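# Flip the reel on the scanner glass label-side down

## Task

A reel sits on the scanner's glass with its label facing up. Flip it so it rests flat on the glass with the label facing down, then release it.

## Robot and tools

Robot: two arms, left_arm and right_arm. Each has six revolute joints and a parallel gripper. The names are labels only and do not say which side of an image an arm shows up on. In the world frame, left_arm sits toward +y.

World frame: the origin lies on the table surface midway between the arms. +x points forward over the table, +z points up, +y is toward left_arm. Every gripper position is given in metres in this frame and orientation as a wxyz quaternion. The printed hand position can be somewhat wrong, more so when the arm is stretched far out. A gripper's fingers extend along its local +z and close along its local y. The reported position is the point between the pads, roughly 1 cm short of the fingertips.

Tool execute_actions. Argument actions is a list holding at most one entry:
- Empty list: no command, just returns the current state.
- Motion: {"rows": [...], "steps": n}, with n from 1 to 15 (defaults to 15). One control step is 1/30 s. Each row is used for one step, and if there are fewer rows than steps the final row repeats.
- Wait: {"steps": n} with no rows, n up to 300. It returns once n steps have passed since the previous result, and your reply time counts toward those steps.
Optional pictures (true/false) decides whether camera images come back; by default they do.

Each row is a single flat list of 14 numbers covering both arms, even if only one moves: left_arm waist, shoulder, elbow, wrist pitch, wrist yaw, wrist roll, gripper opening, then those seven for right_arm. The joint values are absolute target angles in radians, on the same scale as the Joint positions line, not offsets. Stated ranges per arm: waist -2.880 to 2.880, shoulder 0.000 to 3.142, elbow 0.000 to 3.019, wrist pitch -1.693 to 1.571, wrist yaw -1.571 to 1.571, wrist roll -2.094 to 2.094. A real joint end may sit up to 0.019 rad away from the stated one, in either direction. A call is rejected, and nothing is sent, if a target lies over 0.019 rad beyond a stated end and also further out than that joint's last reported angle. Targets beyond a joint's real end are clipped to that end, and the result then says "joint sent to its limit"; this message may refer to an earlier action that is still running. If the message is absent, that does not prove the joint has more room.

Gripper opening is an absolute command from -1 (closed) to +1 (fully open, about 0.094 m between pads). grip_measured reports the measured opening on that same scale. Away from the ends, the fingers are driven until grip_measured matches your number. Each gripper's reading may be off by about 1 mm of opening. To hold something, command an opening below grip_measured: around 0.03 lower gives a firm grip, and a smaller gap gives a gentler one. Pad force tops out near 50 to 62 N, and less on parts thinner than about 2 mm.

Motion limits: on every step a joint's target is capped to a set distance from its measured angle. The caps are waist 0.264, shoulder 0.32, elbow 0.276, wrist pitch 0.33, wrist yaw 0.186 and wrist roll 0.522 rad. If the targets would put a gripper more than 70 mm from where it is now, all of that arm's targets are pulled back toward the current angles. Distant goals therefore need several actions.

The simulation keeps running while you think, write or wait. Arms keep heading to the last row sent until everything has nearly stopped or a step is HELD. After that, only a new action moves them further, although fingers that are opening or closing finish their travel.

Result lines:
- The state line, left_arm: … | right_arm: …, gives each gripper's position and quaternion.
- Joint positions and Joint velocities give one block per arm: six joints in rad and rad/s, then the pad gap in m and m/s.
- Joint torques gives drive output in the same joint order, gripper excluded. It is nonzero even in free air and is shifted, scaled and noisy, so treat it only as a rough hint of load.
- "joint command not followed" means the clearance check changed or blocked some joint targets; the rest of the row still ran.
- HELD marks steps on which your row, fully or partly, was not sent.
- MOTOR HOT appears from 85 °C. At 100 °C an OVER-TEMPERATURE FAULT stops that arm and its gripper, and any load drops. Carrying a load heats motors, so avoid long holds.

Cameras: cam_head_left, cam_head_right, cam_high, cam_left_wrist and cam_right_wrist, each 504x504. Calibration lines give K, distortion and T_world_to_cam (world to camera, metres) in OpenCV conventions. Cameras may be off by a few degrees or millimetres. Wrist camera poses follow the joint readings, and a result lists any camera whose numbers changed.

Tool zoom_image: camera (one of the five names) and region [x0, y0, x1, y1] in pixels of that camera's latest image, with the origin at the top-left and at most 504x504. It returns a closer look.

Tool finished_scene: scene is the number of the current scene. Call it only once the reel lies flat, label down, and the gripper has let go. Replying without any tool call ends everything.

Avoid: knocking or placing anything off the table, dropping or slamming the reel, pressing hard against the glass or table, and letting the arms collide or push each other. Brief outside tugs on a held part or shoves on loose objects can happen, so check the result and the pictures after each move. Smooth motions with little effort are preferred.

Each tool is called after "Request:" in YAML: its name, and indented under it one key for each argument.

## Session

Request:
execute_actions:
  actions: []

Scene clock: 0.00 s of 5600.00 s.
left_arm: end_effector_position=(+0.0644, -0.0633, +0.2616) grip_measured=+1.000 end_effector_quat_wxyz=(+0.480, +0.875, -0.015, -0.067) | right_arm: end_effector_position=(+0.5221, -0.1801, +0.1853) grip_measured=+1.000 end_effector_quat_wxyz=(+0.198, +0.247, +0.663, +0.679)
Joint positions: left_arm=[-0.922  0.611  0.596 -0.633  0.496  1.794  0.094] | right_arm=[-0.133  1.748  0.82   0.927 -0.978  1.643  0.094]
Joint velocities: left_arm=[-0.005  0.005  0.002 -0.007 -0.051  0.037  0.   ] | right_arm=[ 0.005 -0.005 -0.007 -0.012 -0.037 -0.051  0.   ]
Joint torques (N m, as the arm reports them, + toward a larger angle): no reading
Motor temperatures (°C, as the motors report them): left_arm=[23 25 26 25 27 26] | right_arm=[23 24 24 23 23 23]

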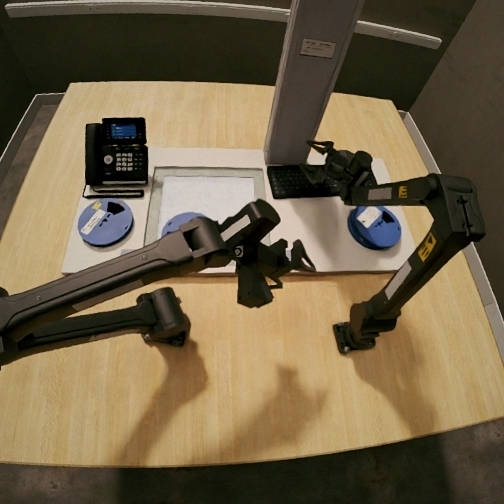

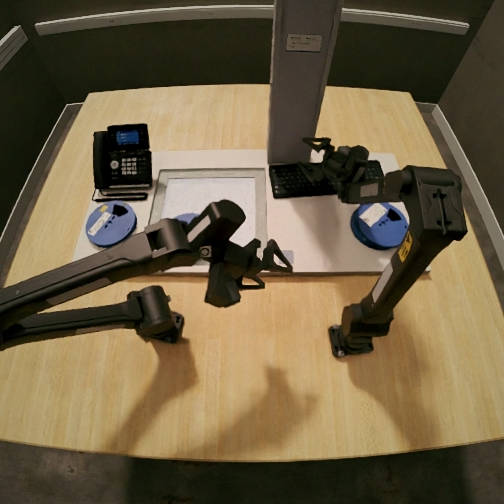

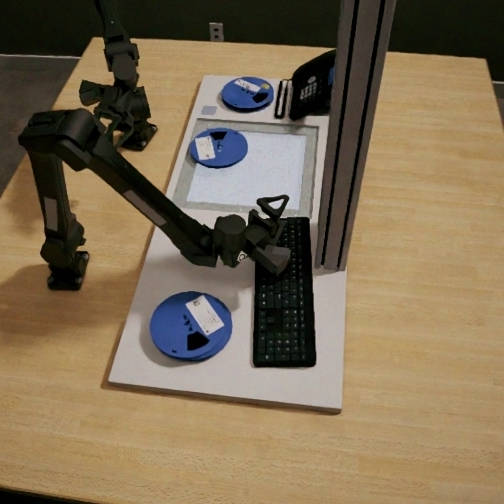

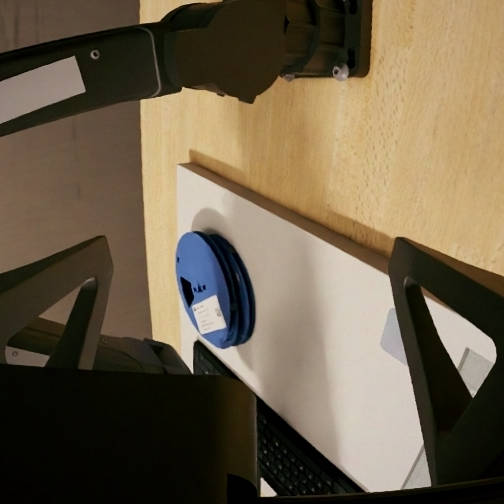

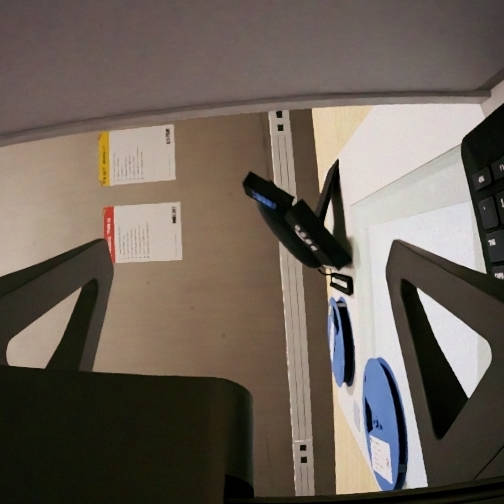

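Request:
zoom_image:
  camera: "cam_high"
  region: [160,70,340,220]

Request:
execute_actions:
  actions:
    - {"rows":[[0.21,0.8,0.9,-1.0,0,0,1,-0.085,1.2,1.0,0.2,0,1.571,1]]}
  pictures: false

Request:
execute_actions:
  actions:
    - {"steps":45}

Region (160, 70, 340, 220) of cam_high's 504x504 image, scaled by 2.800, with more detail than that image has.

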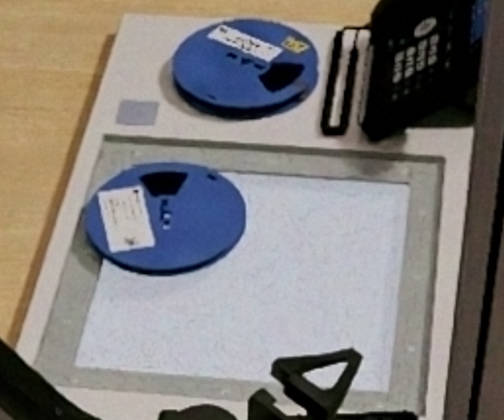

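Scene clock: 10.77 s of 5600.00 s.
left_arm: end_effector_position=(+0.3373, +0.2118, +0.2619) grip_measured=+1.000 end_effector_quat_wxyz=(+0.292, +0.374, +0.876, +0.083) | right_arm: end_effector_position=(+0.5283, -0.2499, +0.3176) grip_measured=+1.000 end_effector_quat_wxyz=(+0.368, +0.452, +0.587, +0.562)
Joint positions: left_arm=[ 0.084  0.81   0.838 -0.982  0.002  0.681  0.094] | right_arm=[-0.11   1.312  0.846  0.361 -0.358  1.611  0.094]
Joint velocities: left_arm=[ 2.398  0.005  0.022 -0.085 -0.139 -2.864  0.   ] | right_arm=[ 0.063 -0.884  0.271 -1.009  1.399 -0.066  0.   ]
Joint torques (N m, as the arm reports them, + toward a larger angle): left_arm=[ 0.51 -4.58 15.04  1.3   0.02 -0.09] | right_arm=[ 1.43 -9.22 12.85  1.46 -0.15 -0.21]
Motor temperatures (°C, as the motors report them): left_arm=[23 25 29 25 27 26] | right_arm=[23 25 26 23 23 23]
Steps of this call (steps 1 to 90: nothing new was sent; then 7.27 s passed at rest; steps 91 to 105: all 15 steps of this action). Readings (joint positions):
91: left_arm=[-0.908 0.620 0.613 -0.682 0.444 1.743] | right_arm=[-0.132 1.740 0.820 0.905 -0.944 1.640]
92: left_arm=[-0.867 0.644 0.645 -0.758 0.380 1.680] | right_arm=[-0.130 1.725 0.820 0.863 -0.906 1.638]
94: left_arm=[-0.754 0.709 0.718 -0.858 0.253 1.554] | right_arm=[-0.126 1.680 0.820 0.786 -0.831 1.633]
98: left_arm=[-0.488 0.795 0.813 -0.943 0.040 1.273] | right_arm=[-0.119 1.555 0.820 0.636 -0.682 1.625]
105: the state above

Scene clock: 12.27 s of 5600.00 s.
left_arm: end_effector_position=(+0.3383, +0.2551, +0.2641) grip_measured=+1.000 end_effector_quat_wxyz=(+0.303, +0.003, +0.953, +0.003) | right_arm: end_effector_position=(+0.5225, -0.3014, +0.4140) grip_measured=+1.000 end_effector_quat_wxyz=(+0.495, +0.509, +0.499, +0.496)
Joint positions: left_arm=[ 0.213  0.806  0.843 -0.992 -0.002  0.01   0.094] | right_arm=[-0.096  1.188  0.954  0.217 -0.003  1.582  0.094]
Joint velocities: left_arm=[-0.005  0.005 -0.002 -0.017  0.007  0.007  0.   ] | right_arm=[-0.005  0.015 -0.022 -0.007 -0.095 -0.051  0.   ]
Joint torques (N m, as the arm reports them, + toward a larger angle): left_arm=[ 2.25 -3.8  14.92  1.45  0.12 -0.03] | right_arm=[ 1.5  -7.83 11.71  1.16  0.13 -0.22]
Motor temperatures (°C, as the motors report them): left_arm=[23 25 30 25 27 26] | right_arm=[23 25 27 23 23 23]
Steps of this call (steps 1 to 45: the robot went on to your last target). Readings (joint positions):
1: left_arm=[0.158 0.810 0.840 -0.985 -0.002 0.581] | right_arm=[-0.108 1.284 0.855 0.329 -0.291 1.608]
2: left_arm=[0.210 0.809 0.841 -0.987 -0.005 0.480] | right_arm=[-0.105 1.259 0.867 0.301 -0.216 1.605]
4: left_arm=[0.247 0.809 0.843 -0.990 -0.006 0.309] | right_arm=[-0.100 1.221 0.897 0.255 -0.056 1.598]
8: left_arm=[0.221 0.806 0.843 -0.992 -0.002 0.131] | right_arm=[-0.099 1.189 0.948 0.228 -0.003 1.588]
45: the state above
All arms were judged still, so your last target was given up. Only a new action makes them travel on or press farther. Fingers that are still opening or closing keep moving.
camera_calibration (this result's frames):
cam_left_wrist: T_world_to_cam=[[0.007593, -0.999943, -0.00754788, 0.261052], [-0.999882, -0.00769315, 0.0133284, 0.342034], [-0.0133857, 0.00744579, -0.999883, 0.388096], [0, 0, 0, 1]] pos_world=[0.345207, 0.260779, 0.385462]
cam_right_wrist: T_world_to_cam=[[-0.00988227, 0.022137, -0.999706, 0.427467], [-0.562145, 0.826694, 0.0238628, 0.547071], [0.82698, 0.562216, 0.00427459, -0.135748], [0, 0, 0, 1]] pos_world=[0.424018, -0.385404, 0.414867]

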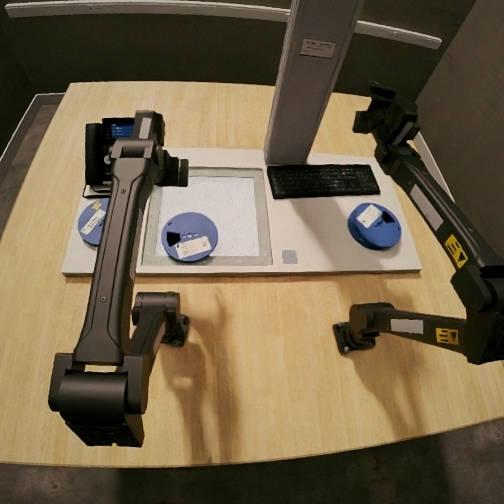

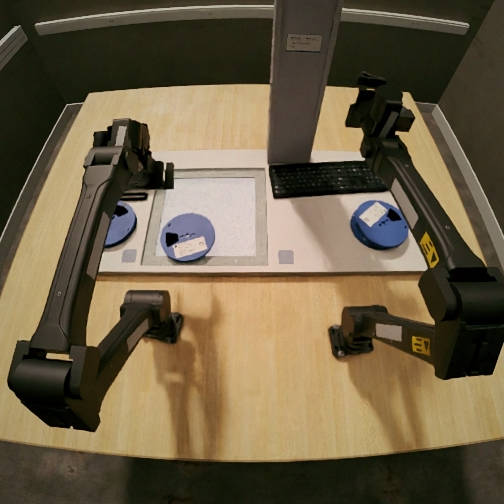

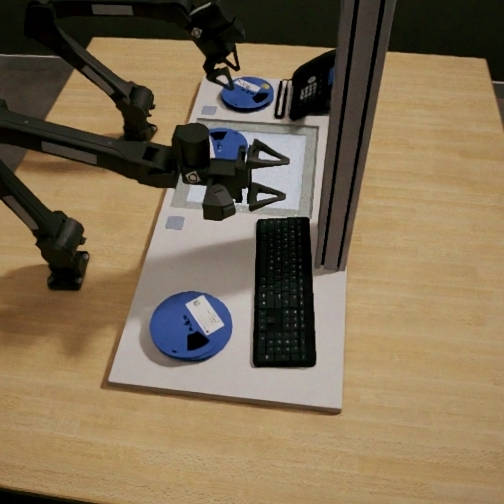

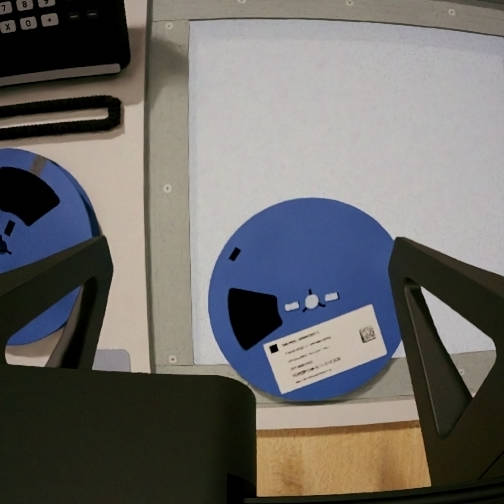

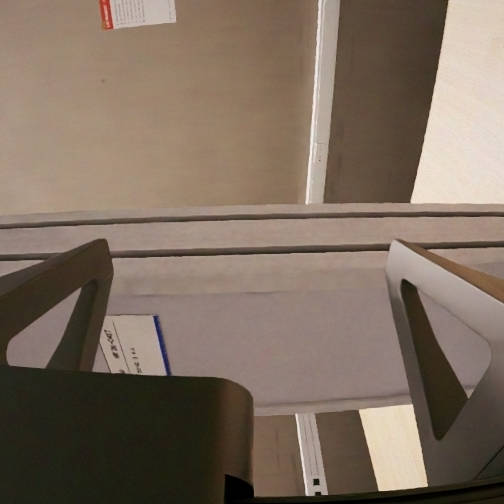

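Request:
execute_actions:
  actions:
    - {"rows":[[0.21,0.8,0.9,-1.62,0,0,1,-0.085,0.7,1.0,0.2,0,1.571,1]]}
  pictures: false

Request:
execute_actions:
  actions:
    - {"rows":[[0.21,1.3,1.1,-1.32,0,0,1,-0.085,0.7,0.5,0.2,0,1.571,1]]}
  pictures: false

Request:
execute_actions:
  actions: []

Scene clock: 29.80 s of 5600.00 s.
left_arm: end_effector_position=(+0.1995, +0.2546, +0.2279) grip_measured=+1.000 end_effector_quat_wxyz=(+0.010, +0.003, +1.000, +0.001) | right_arm: end_effector_position=(+0.3551, -0.2996, +0.6121) grip_measured=+1.000 end_effector_quat_wxyz=(+0.590, +0.391, +0.384, +0.592)
Joint positions: left_arm=[ 0.213  0.801  0.864 -1.613 -0.002  0.01   0.094] | right_arm=[-0.096  0.757  0.953  0.214 -0.003  1.582  0.094]
Joint velocities: left_arm=[ 0.005 -0.005 -0.002  0.012  0.007  0.066  0.   ] | right_arm=[ 0.024 -1.04   0.002  0.002  0.022  0.022  0.   ]
Joint torques (N m, as the arm reports them, + toward a larger angle): left_arm=[ 2.27 -2.14 12.14  0.27  0.08 -0.06] | right_arm=[ 1.58 -2.31 11.75  0.93  0.09 -0.21]
Motor temperatures (°C, as the motors report them): left_arm=[23 25 33 25 27 26] | right_arm=[23 25 32 23 23 23]
Steps of this call (steps 1 to 90: nothing new was sent; then 14.03 s passed at rest; steps 91 to 105: all 15 steps of this action). Readings (joint positions):
91: left_arm=[0.213 0.807 0.851 -1.056 -0.002 0.010] | right_arm=[-0.096 1.182 0.954 0.217 -0.003 1.582]
92: left_arm=[0.213 0.808 0.861 -1.166 -0.002 0.010] | right_arm=[-0.096 1.172 0.953 0.214 -0.003 1.582]
94: left_arm=[0.213 0.806 0.864 -1.384 -0.002 0.010] | right_arm=[-0.096 1.133 0.953 0.214 -0.003 1.582]
98: left_arm=[0.213 0.803 0.864 -1.592 -0.002 0.010] | right_arm=[-0.096 1.012 0.953 0.214 -0.003 1.582]
105: the state above

Scene clock: 30.30 s of 5600.00 s.
left_arm: end_effector_position=(+0.3728, +0.2552, +0.1622) grip_measured=+1.000 end_effector_quat_wxyz=(-0.017, +0.003, +1.000, +0.001) | right_arm: end_effector_position=(+0.3574, -0.2997, +0.3604) grip_measured=+1.000 end_effector_quat_wxyz=(+0.505, +0.498, +0.489, +0.507)
Joint positions: left_arm=[ 0.213  1.358  1.074 -1.32  -0.002  0.009  0.094] | right_arm=[-0.096  0.695  0.509  0.211 -0.003  1.582  0.094]
Joint velocities: left_arm=[-0.005 -0.23   0.007 -0.037  0.007 -0.007  0.   ] | right_arm=[ 0.005  0.317 -0.574 -0.149 -0.081  0.007  0.   ]
Joint torques (N m, as the arm reports them, + toward a larger angle): left_arm=[  2.29 -13.23  10.56   0.64   0.09  -0.07] | right_arm=[ 1.66 -2.4  10.55  1.62  0.11 -0.21]
Motor temperatures (°C, as the motors report them): left_arm=[23 25 33 25 27 26] | right_arm=[23 25 32 23 23 23]
Steps of this call (steps 1 to 15: all 15 steps of this action). Readings (joint positions):
1: left_arm=[0.213 0.811 0.869 -1.593 -0.002 0.010] | right_arm=[-0.096 0.724 0.941 0.217 -0.003 1.582]
2: left_arm=[0.213 0.835 0.884 -1.557 -0.002 0.010] | right_arm=[-0.096 0.689 0.919 0.221 -0.003 1.582]
4: left_arm=[0.213 0.923 0.934 -1.486 -0.002 0.010] | right_arm=[-0.096 0.643 0.859 0.221 -0.003 1.582]
8: left_arm=[0.213 1.168 1.041 -1.373 -0.002 0.010] | right_arm=[-0.096 0.633 0.732 0.221 -0.003 1.582]
15: the state above

Scene clock: 30.30 s of 5600.00 s.
left_arm: end_effector_position=(+0.3728, +0.2552, +0.1622) grip_measured=+1.000 end_effector_quat_wxyz=(-0.017, +0.003, +1.000, +0.001) | right_arm: end_effector_position=(+0.3574, -0.2997, +0.3604) grip_measured=+1.000 end_effector_quat_wxyz=(+0.505, +0.498, +0.489, +0.507)
Joint positions: left_arm=[ 0.213  1.358  1.074 -1.32  -0.002  0.009  0.094] | right_arm=[-0.096  0.695  0.509  0.211 -0.003  1.582  0.094]
Joint velocities: left_arm=[-0.005 -0.23   0.007 -0.037  0.007 -0.007  0.   ] | right_arm=[ 0.005  0.317 -0.574 -0.149 -0.081  0.007  0.   ]
Joint torques (N m, as the arm reports them, + toward a larger angle): left_arm=[  2.29 -13.23  10.56   0.64   0.09  -0.07] | right_arm=[ 1.66 -2.4  10.55  1.62  0.11 -0.21]
Motor temperatures (°C, as the motors report them): left_arm=[23 25 33 25 27 26] | right_arm=[23 25 32 23 23 23]
camera_calibration (this result's frames):
cam_left_wrist: T_world_to_cam=[[0.00301366, -0.999961, -0.0083605, 0.261994], [-0.788599, -0.00751742, 0.614862, 0.20149], [-0.614901, 0.00474009, -0.78859, 0.477358], [0, 0, 0, 1]] pos_world=[0.451633, 0.261236, 0.254742]
cam_right_wrist: T_world_to_cam=[[0.0320564, 0.0209371, -0.999267, 0.356723], [-0.562628, 0.82671, -0.000727433, 0.463148], [0.826088, 0.562239, 0.0382812, -0.0118697], [0, 0, 0, 1]] pos_world=[0.25895, -0.383684, 0.357253]

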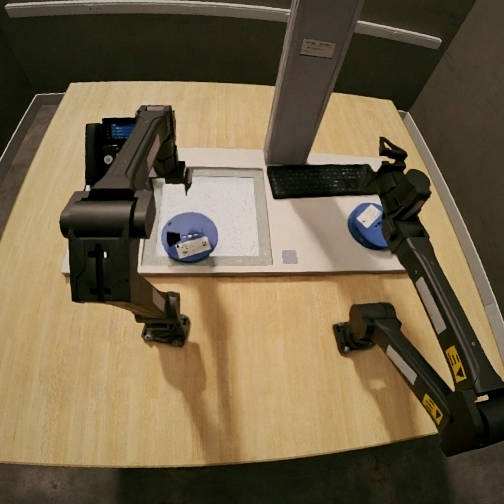

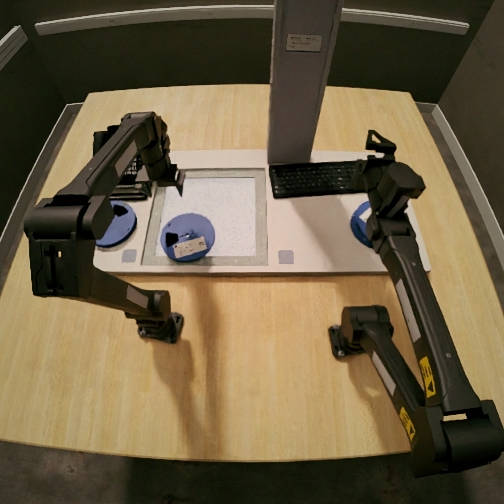

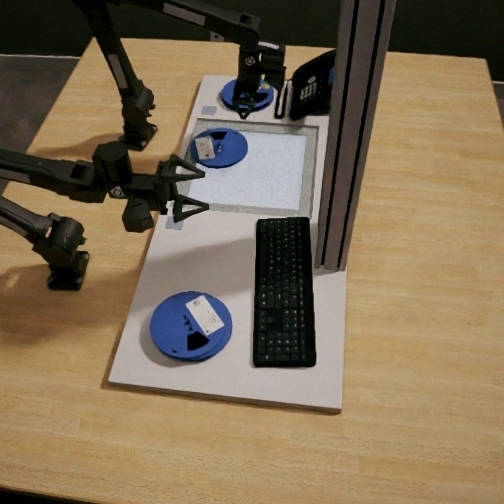

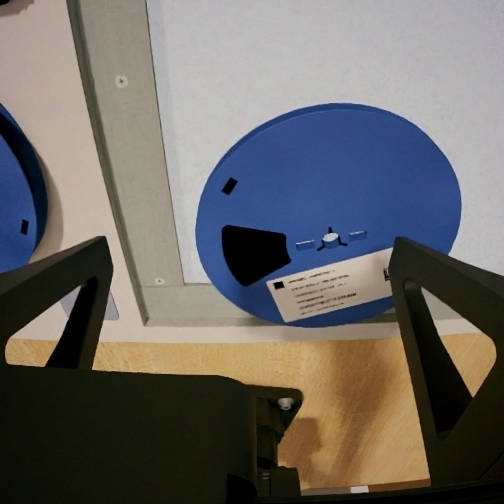

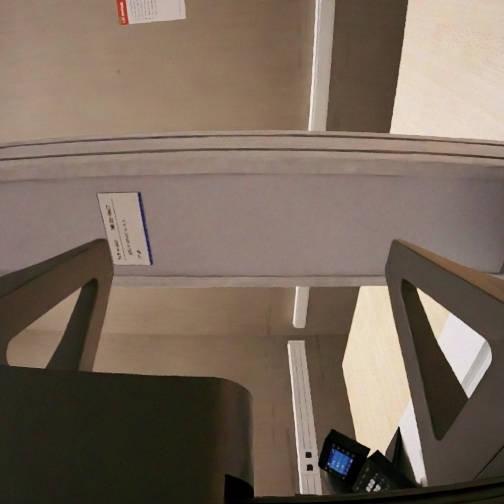

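Request:
execute_actions:
  actions:
    - {"rows":[[0.21,1.29,1.05,-1.29,0,0,1,-0.085,0.7,0.5,0.2,0,1.571,1],[0.21,1.28,1.0,-1.25,0,0,1,-0.085,0.7,0.5,0.2,0,1.571,1],[0.21,1.27,0.95,-1.21,0,0,1,-0.085,0.7,0.5,0.2,0,1.571,1],[0.21,1.25,0.9,-1.17,0,0,1,-0.085,0.7,0.5,0.2,0,1.571,1],[0.21,1.24,0.85,-1.14,0,0,1,-0.085,0.7,0.5,0.2,0,1.571,1],[0.21,1.23,0.8,-1.1,0,0,1,-0.085,0.7,0.5,0.2,0,1.571,1],[0.21,1.221,0.75,-1.072,0,0,1,-0.085,0.7,0.5,0.2,0,1.571,1]]}
  pictures: false

Request:
execute_actions:
  actions:
    - {"steps":15}

Scene clock: 42.40 s of 5600.00 s.
left_arm: end_effector_position=(+0.3005, +0.2550, +0.0845) grip_measured=+1.000 end_effector_quat_wxyz=(-0.001, +0.003, +1.000, +0.001) | right_arm: end_effector_position=(+0.3585, -0.2998, +0.3382) grip_measured=+1.000 end_effector_quat_wxyz=(+0.494, +0.510, +0.501, +0.495)
Joint positions: left_arm=[ 0.213  1.226  0.737 -1.083 -0.002  0.009  0.094] | right_arm=[-0.096  0.709  0.485  0.202 -0.002  1.582  0.094]
Joint velocities: left_arm=[-0.015  0.005 -0.017 -0.007 -0.007 -0.007  0.   ] | right_arm=[ 0.015 -0.024  0.002 -0.007 -0.066  0.007  0.   ]
Joint torques (N m, as the arm reports them, + toward a larger angle): left_arm=[ 2.33 -6.7   8.93  1.    0.09 -0.08] | right_arm=[ 1.45 -2.27  9.73  1.61  0.11 -0.18]
Motor temperatures (°C, as the motors report them): left_arm=[23 25 32 25 27 26] | right_arm=[23 24 33 24 23 23]
Steps of this call (steps 1 to 30: the robot went on to your last target; steps 31 to 90: nothing new was sent; then 8.60 s passed at rest; steps 91 to 105: all 15 steps of this action). Readings (joint positions):
91: left_arm=[0.213 1.289 1.072 -1.315 -0.002 0.009] | right_arm=[-0.096 0.709 0.485 0.202 -0.002 1.582]
92: left_arm=[0.213 1.287 1.063 -1.298 -0.002 0.009] | right_arm=[-0.096 0.709 0.485 0.202 -0.002 1.582]
94: left_arm=[0.213 1.271 1.005 -1.233 -0.002 0.009] | right_arm=[-0.096 0.709 0.485 0.202 -0.002 1.582]
98: left_arm=[0.213 1.228 0.807 -1.113 -0.002 0.009] | right_arm=[-0.096 0.709 0.485 0.202 -0.002 1.582]
105: the state above

Scene clock: 42.90 s of 5600.00 s.
left_arm: end_effector_position=(+0.3011, +0.2550, +0.0846) grip_measured=+1.000 end_effector_quat_wxyz=(+0.001, +0.003, +1.000, +0.001) | right_arm: end_effector_position=(+0.3585, -0.2998, +0.3382) grip_measured=+1.000 end_effector_quat_wxyz=(+0.494, +0.510, +0.501, +0.495)
Joint positions: left_arm=[ 0.213  1.226  0.737 -1.08  -0.002  0.009  0.094] | right_arm=[-0.096  0.709  0.485  0.202 -0.002  1.582  0.094]
Joint velocities: left_arm=[ 0.005 -0.015  0.007 -0.007 -0.051  0.007  0.   ] | right_arm=[-0.005 -0.015 -0.007 -0.022  0.007 -0.051  0.   ]
Joint torques (N m, as the arm reports them, + toward a larger angle): left_arm=[ 2.21 -6.72  9.07  1.    0.11 -0.07] | right_arm=[ 1.46 -2.48  9.79  1.68  0.13 -0.21]
Motor temperatures (°C, as the motors report them): left_arm=[23 25 32 25 27 26] | right_arm=[23 24 33 24 23 23]
Steps of this call (steps 1 to 15: the robot went on to your last target). Readings (joint positions):
1: left_arm=[0.213 1.226 0.737 -1.082 -0.002 0.009] | right_arm=[-0.096 0.709 0.485 0.202 -0.002 1.582]
2: left_arm=[0.213 1.226 0.737 -1.081 -0.002 0.009] | right_arm=[-0.096 0.709 0.485 0.202 -0.002 1.582]
4: left_arm=[0.213 1.226 0.737 -1.080 -0.002 0.009] | right_arm=[-0.096 0.709 0.485 0.202 -0.002 1.582]
8: left_arm=[0.213 1.226 0.737 -1.080 -0.002 0.009] | right_arm=[-0.096 0.709 0.485 0.202 -0.002 1.582]
15: the state above
All arms were judged still, so your last target was given up. Only a new action makes them travel on or press farther. Fingers that are still opening or closing keep moving.
camera_calibration (this result's frames):
cam_left_wrist: T_world_to_cam=[[0.00330427, -0.999959, -0.00838108, 0.261206], [-0.809464, -0.0075957, 0.587121, 0.201333], [-0.587161, 0.00484417, -0.809456, 0.365426], [0, 0, 0, 1]] pos_world=[0.376673, 0.260955, 0.179779]
cam_right_wrist: T_world_to_cam=[[-0.0144566, 0.021419, -0.999666, 0.351463], [-0.561728, 0.826918, 0.025841, 0.454588], [0.827195, 0.561914, 0.0000772535, 0.000513083], [0, 0, 0, 1]] pos_world=[0.260012, -0.383724, 0.339598]

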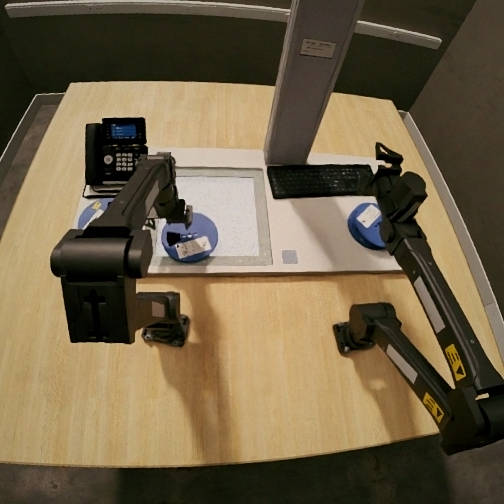

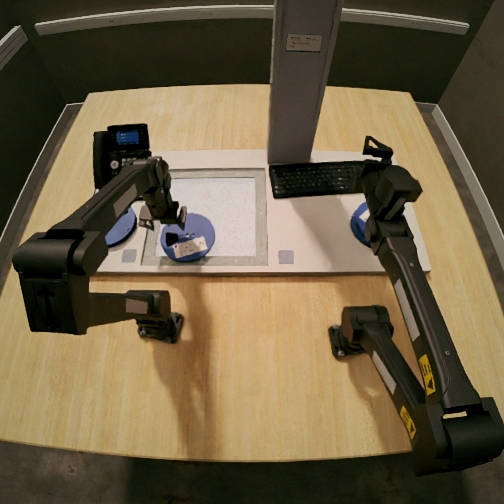

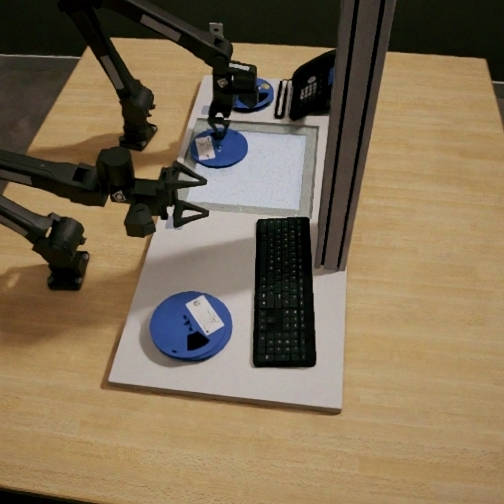

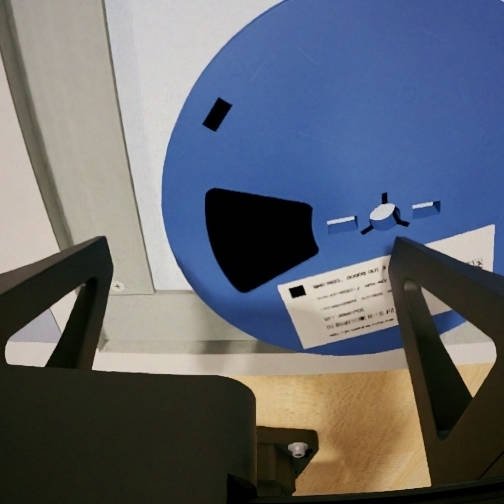

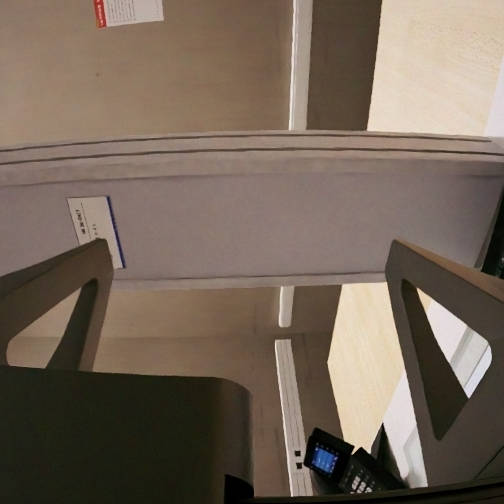

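Request:
execute_actions:
  actions:
    - {"rows":[[0.195,1.235,0.715,-1.03,0,0,1,-0.085,0.7,0.5,0.2,0,1.571,1],[0.18,1.247,0.68,-0.984,0,0,1,-0.085,0.7,0.5,0.2,0,1.571,1]]}

Scene clock: 47.83 s of 5600.00 s.
left_arm: end_effector_position=(+0.3003, +0.2461, +0.0642) grip_measured=+1.000 end_effector_quat_wxyz=(+0.012, +0.018, +1.000, +0.001) | right_arm: end_effector_position=(+0.3585, -0.2998, +0.3382) grip_measured=+1.000 end_effector_quat_wxyz=(+0.494, +0.510, +0.501, +0.495)
Joint positions: left_arm=[ 0.183  1.241  0.687 -0.993 -0.002  0.009  0.094] | right_arm=[-0.096  0.709  0.485  0.202 -0.002  1.582  0.094]
Joint velocities: left_arm=[-0.005 -0.005 -0.002  0.012  0.066  0.11   0.   ] | right_arm=[-0.005  0.005 -0.012  0.007  0.051  0.022  0.   ]
Joint torques (N m, as the arm reports them, + toward a larger angle): left_arm=[ 2.08 -5.78  7.23  1.15  0.12 -0.06] | right_arm=[ 1.33 -2.33  9.81  1.59  0.11 -0.2 ]
Motor temperatures (°C, as the motors report them): left_arm=[23 25 32 25 27 26] | right_arm=[23 24 33 24 23 23]
Steps of this call (steps 1 to 90: nothing new was sent; then 1.43 s passed at rest; steps 91 to 105: all 15 steps of this action). Readings (joint positions):
91: left_arm=[0.212 1.226 0.735 -1.072 -0.002 0.009] | right_arm=[-0.096 0.709 0.485 0.202 -0.002 1.582]
92: left_arm=[0.208 1.226 0.727 -1.048 -0.002 0.009] | right_arm=[-0.096 0.709 0.485 0.202 -0.002 1.582]
94: left_arm=[0.195 1.228 0.707 -1.009 -0.002 0.009] | right_arm=[-0.096 0.709 0.485 0.202 -0.002 1.582]
98: left_arm=[0.183 1.240 0.688 -0.997 -0.002 0.009] | right_arm=[-0.096 0.709 0.485 0.202 -0.002 1.582]
105: the state above
camera_calibration (this result's frames):
cam_left_wrist: T_world_to_cam=[[-0.026633, -0.99961, -0.00838923, 0.261071], [-0.822762, 0.0171531, 0.568127, 0.211645], [-0.567762, 0.0220332, -0.822898, 0.339307], [0, 0, 0, 1]] pos_world=[0.373732, 0.249863, 0.161164]
cam_right_wrist: T_world_to_cam=[[-0.0144566, 0.021419, -0.999666, 0.351463], [-0.561728, 0.826918, 0.025841, 0.454588], [0.827195, 0.561914, 0.0000772535, 0.000513083], [0, 0, 0, 1]] pos_world=[0.260012, -0.383724, 0.339598]

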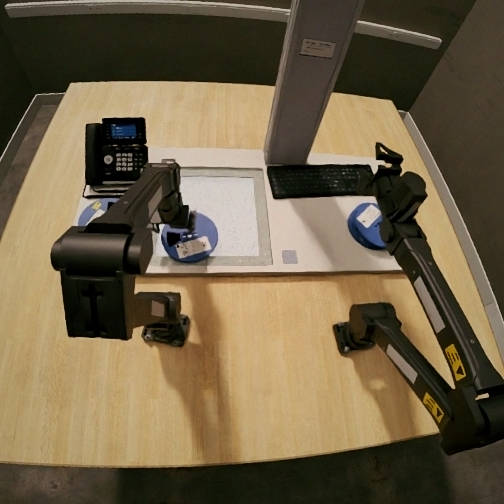

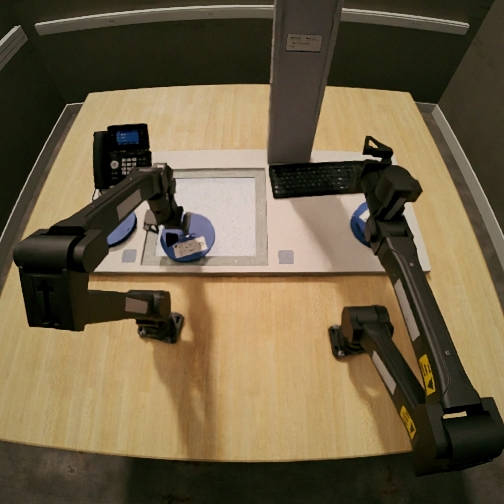

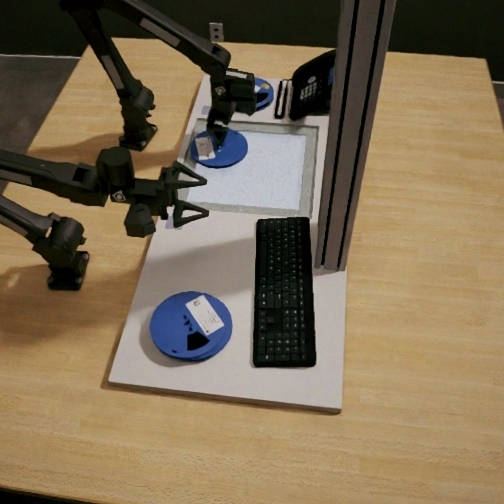

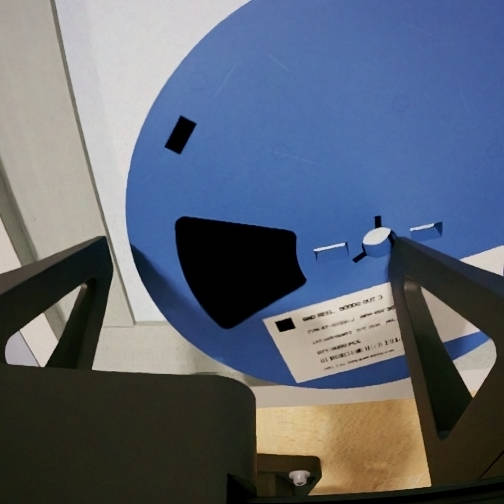

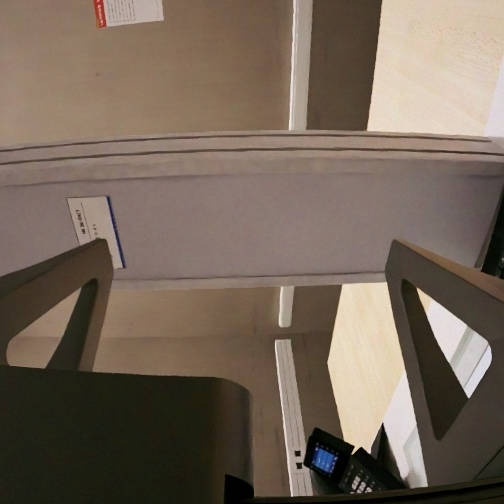

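Request:
execute_actions:
  actions:
    - {"rows":[[0.18,1.258,0.652,-0.975,0,0,1,-0.085,0.7,0.5,0.2,0,1.571,1]]}

Request:
zoom_image:
  camera: "cam_high"
  region: [180,110,260,180]

Request:
zoom_image:
  camera: "cam_head_right"
  region: [130,190,230,280]

Scene clock: 53.03 s of 5600.00 s.
left_arm: end_effector_position=(+0.2909, +0.2462, +0.0543) grip_measured=+1.000 end_effector_quat_wxyz=(+0.002, +0.017, +1.000, +0.000) | right_arm: end_effector_position=(+0.3585, -0.2998, +0.3382) grip_measured=+1.000 end_effector_quat_wxyz=(+0.494, +0.510, +0.501, +0.495)
Joint positions: left_arm=[ 0.183  1.247  0.662 -0.982 -0.001  0.008  0.094] | right_arm=[-0.096  0.709  0.485  0.202 -0.002  1.582  0.094]
Joint velocities: left_arm=[-0.005 -0.005  0.017  0.002 -0.037 -0.007  0.   ] | right_arm=[-0.005 -0.005  0.007 -0.012 -0.037  0.066  0.   ]
Joint torques (N m, as the arm reports them, + toward a larger angle): left_arm=[ 2.8  -5.72  6.42  0.91  0.05 -0.03] | right_arm=[ 1.68 -2.26  9.75  1.62  0.12 -0.21]
Motor temperatures (°C, as the motors report them): left_arm=[23 25 31 25 27 26] | right_arm=[23 24 33 24 23 23]
Steps of this call (steps 1 to 15: the robot went on to your last target; steps 16 to 90: nothing new was sent; then 1.70 s passed at rest; steps 91 to 105: all 15 steps of this action). Readings (joint positions):
91: left_arm=[0.183 1.241 0.684 -0.990 -0.002 0.009] | right_arm=[-0.096 0.709 0.485 0.202 -0.002 1.582]
92: left_arm=[0.183 1.241 0.680 -0.985 -0.002 0.009] | right_arm=[-0.096 0.709 0.485 0.202 -0.002 1.582]
94: left_arm=[0.183 1.244 0.669 -0.984 -0.002 0.009] | right_arm=[-0.096 0.709 0.485 0.202 -0.002 1.582]
98: left_arm=[0.183 1.247 0.662 -0.982 -0.001 0.008] | right_arm=[-0.096 0.709 0.485 0.202 -0.002 1.582]
105: the state above
camera_calibration (this result's frames):
cam_left_wrist: T_world_to_cam=[[-0.0256677, -0.999642, -0.00761506, 0.260539], [-0.810674, 0.0163572, 0.585269, 0.205321], [-0.584935, 0.0211959, -0.810803, 0.330387], [0, 0, 0, 1]] pos_world=[0.36639, 0.250085, 0.149695]
cam_right_wrist: T_world_to_cam=[[-0.0144566, 0.021419, -0.999666, 0.351463], [-0.561728, 0.826918, 0.025841, 0.454588], [0.827195, 0.561914, 0.0000772535, 0.000513083], [0, 0, 0, 1]] pos_world=[0.260012, -0.383724, 0.339598]

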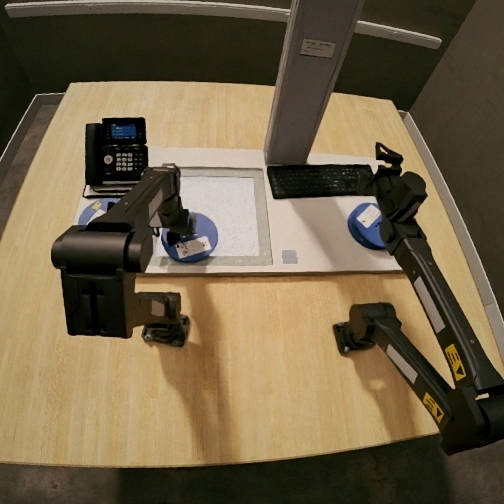

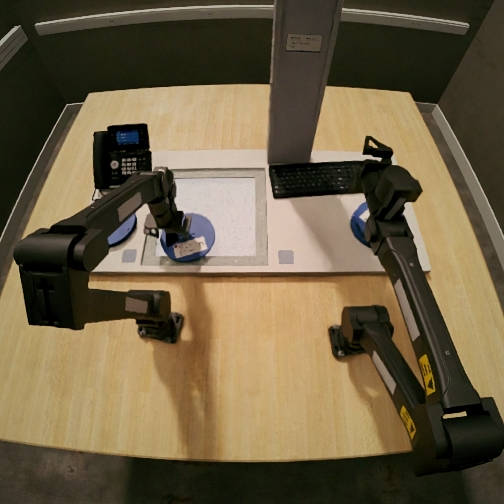

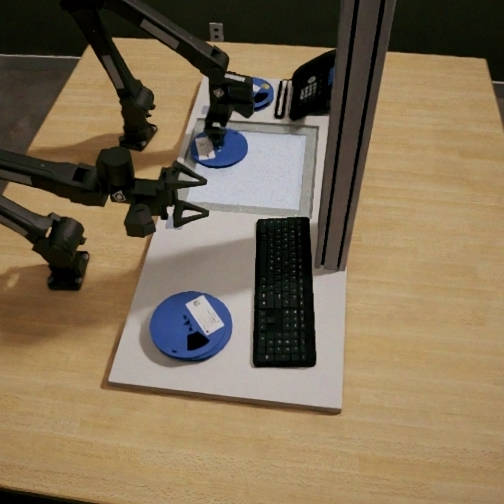

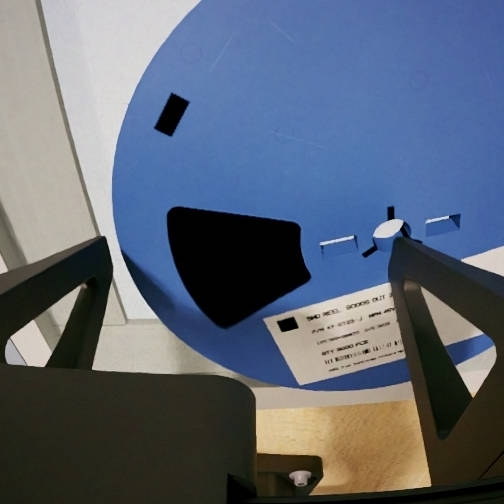

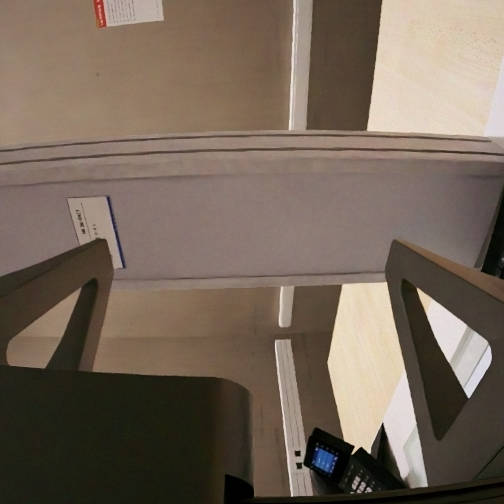

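Region (180, 110, 260, 180) of cam_high's 504x504 image, scaled by 6.300, with more detail than that image has; it fills the top 441 rows of this view, and the rest is white.

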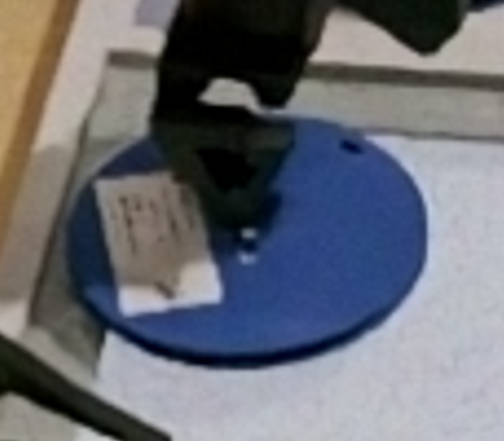

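Region (130, 190, 230, 280) of cam_head_right's 504x504 image, scaled by 5.040, with more detail than that image has; it fills the top 454 rows of this view, and the rest is white.

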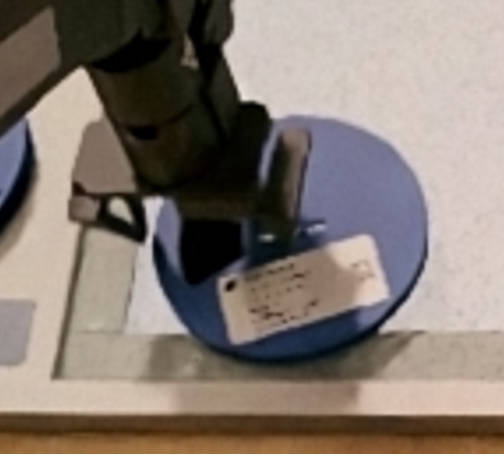

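Request:
execute_actions:
  actions:
    - {"rows":[[0.18,1.2,0.68,-1.02,0,0,1,-0.085,0.7,0.5,0.2,0,1.571,1],[0.18,1.16,0.68,-1.06,0,0,1,-0.085,0.7,0.5,0.2,0,1.571,1],[0.18,1.16,0.68,-1.06,0,0,1,-0.085,0.7,0.5,0.2,0,1.571,1],[0.18,1.16,0.68,-1.06,0,0,1,-0.085,0.7,0.5,0.2,0,1.571,1],[0.18,1.16,0.67,-1.06,0,0,1,-0.085,0.7,0.5,0.2,0,1.571,1],[0.23,1.16,0.66,-1.06,0,-0.1,0.5,-0.085,0.7,0.5,0.2,0,1.571,1],[0.285,1.16,0.645,-1.06,0,-0.2,-0.05,-0.085,0.7,0.5,0.2,0,1.571,1]]}
  pictures: false

Request:
execute_actions:
  actions:
    - {"steps":20}

Scene clock: 65.80 s of 5600.00 s.
left_arm: end_effector_position=(+0.2770, +0.2761, +0.0775) grip_measured=-0.049 end_effector_quat_wxyz=(+0.013, -0.124, +0.992, -0.001) | right_arm: end_effector_position=(+0.3585, -0.2998, +0.3382) grip_measured=+1.000 end_effector_quat_wxyz=(+0.494, +0.510, +0.501, +0.495)
Joint positions: left_arm=[ 0.292  1.15   0.657 -1.053  0.    -0.166  0.045] | right_arm=[-0.096  0.709  0.485  0.202 -0.002  1.582  0.094]
Joint velocities: left_arm=[-0.015 -0.005 -0.032 -0.002  0.022 -0.125  0.001] | right_arm=[ 0.015 -0.005  0.007  0.012  0.007 -0.022  0.   ]
Joint torques (N m, as the arm reports them, + toward a larger angle): left_arm=[ 1.88 -4.21  6.76 -0.02 -0.02 -0.09] | right_arm=[ 1.66 -2.5   9.77  1.64  0.1  -0.22]
Motor temperatures (°C, as the motors report them): left_arm=[23 25 30 25 27 26] | right_arm=[23 24 33 24 23 23]
Steps of this call (steps 1 to 15: the robot went on to your last target; steps 16 to 90: nothing new was sent; then 9.27 s passed at rest; steps 91 to 105: all 15 steps of this action). Readings (joint positions):
91: left_arm=[0.183 1.244 0.662 -0.987 -0.001 0.008] | right_arm=[-0.096 0.709 0.485 0.202 -0.002 1.582]
92: left_arm=[0.183 1.234 0.662 -1.004 -0.001 0.008] | right_arm=[-0.096 0.709 0.485 0.202 -0.002 1.582]
94: left_arm=[0.183 1.200 0.662 -1.037 -0.001 0.008] | right_arm=[-0.096 0.709 0.485 0.202 -0.002 1.582]
98: left_arm=[0.224 1.148 0.662 -1.051 0.002 -0.069] | right_arm=[-0.096 0.709 0.485 0.202 -0.002 1.582]
105: the state above

Scene clock: 66.47 s of 5600.00 s.
left_arm: end_effector_position=(+0.2769, +0.2759, +0.0774) grip_measured=-0.049 end_effector_quat_wxyz=(+0.013, -0.136, +0.991, -0.001) | right_arm: end_effector_position=(+0.3585, -0.2998, +0.3382) grip_measured=+1.000 end_effector_quat_wxyz=(+0.494, +0.510, +0.501, +0.495)
Joint positions: left_arm=[ 0.292  1.15   0.657 -1.053  0.    -0.19   0.045] | right_arm=[-0.096  0.709  0.485  0.202 -0.002  1.582  0.094]
Joint velocities: left_arm=[-0.005  0.005  0.012  0.007  0.007 -0.022 -0.001] | right_arm=[-0.005  0.005  0.007 -0.012  0.007  0.007  0.   ]
Joint torques (N m, as the arm reports them, + toward a larger angle): left_arm=[ 2.16 -4.38  6.77  0.22  0.02  0.  ] | right_arm=[ 1.79 -2.51  9.7   1.65  0.09 -0.2 ]
Motor temperatures (°C, as the motors report them): left_arm=[23 25 30 25 27 26] | right_arm=[23 24 33 24 23 23]
Steps of this call (steps 1 to 20: the robot went on to your last target). Readings (joint positions):
1: left_arm=[0.292 1.150 0.657 -1.053 0.000 -0.171] | right_arm=[-0.096 0.709 0.485 0.202 -0.002 1.582]
2: left_arm=[0.292 1.150 0.657 -1.053 0.000 -0.175] | right_arm=[-0.096 0.709 0.485 0.202 -0.002 1.582]
4: left_arm=[0.292 1.150 0.657 -1.053 0.000 -0.180] | right_arm=[-0.096 0.709 0.485 0.202 -0.002 1.582]
8: left_arm=[0.292 1.150 0.657 -1.053 0.000 -0.186] | right_arm=[-0.096 0.709 0.485 0.202 -0.002 1.582]
20: the state above
camera_calibration (this result's frames):
cam_left_wrist: T_world_to_cam=[[0.277794, -0.960639, -0.00184408, 0.194845], [-0.790388, -0.229651, 0.567933, 0.243553], [-0.546002, -0.156311, -0.823073, 0.379412], [0, 0, 0, 1]] pos_world=[0.345534, 0.302414, 0.174322]
cam_right_wrist: T_world_to_cam=[[-0.0144566, 0.021419, -0.999666, 0.351463], [-0.561728, 0.826918, 0.025841, 0.454588], [0.827195, 0.561914, 0.0000772535, 0.000513083], [0, 0, 0, 1]] pos_world=[0.260012, -0.383724, 0.339598]

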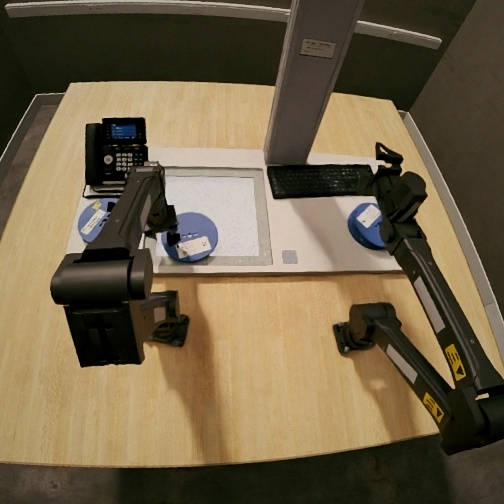

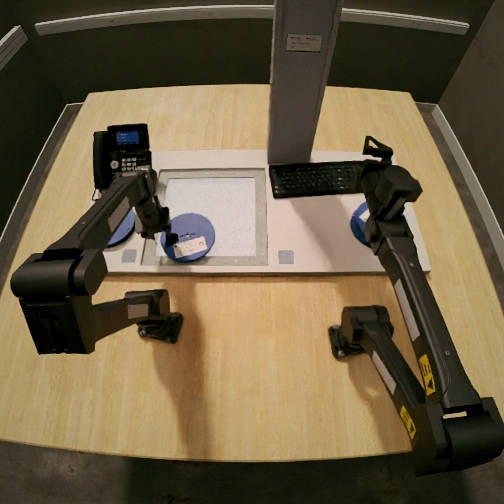

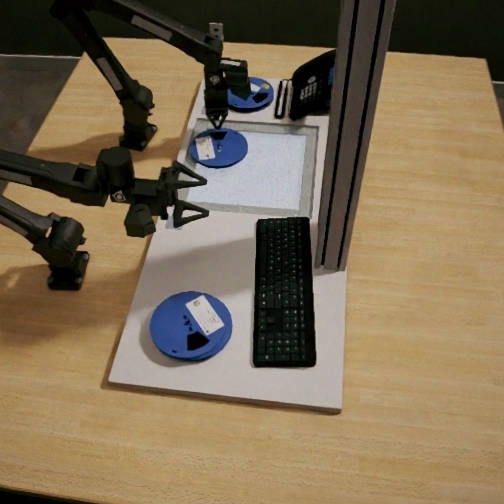

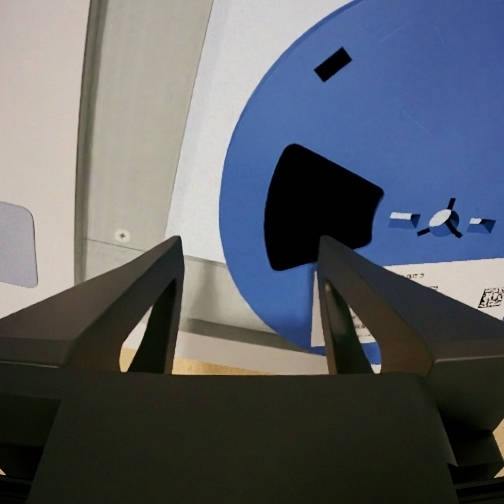

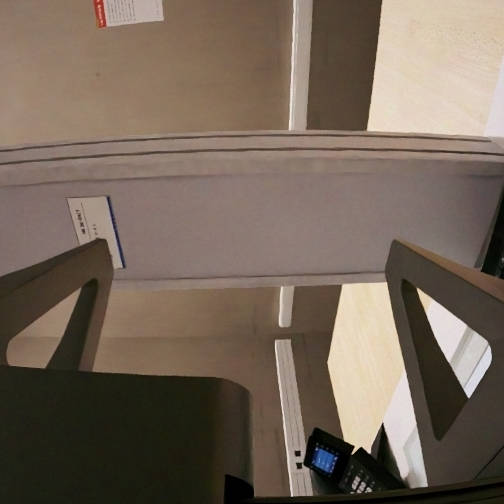

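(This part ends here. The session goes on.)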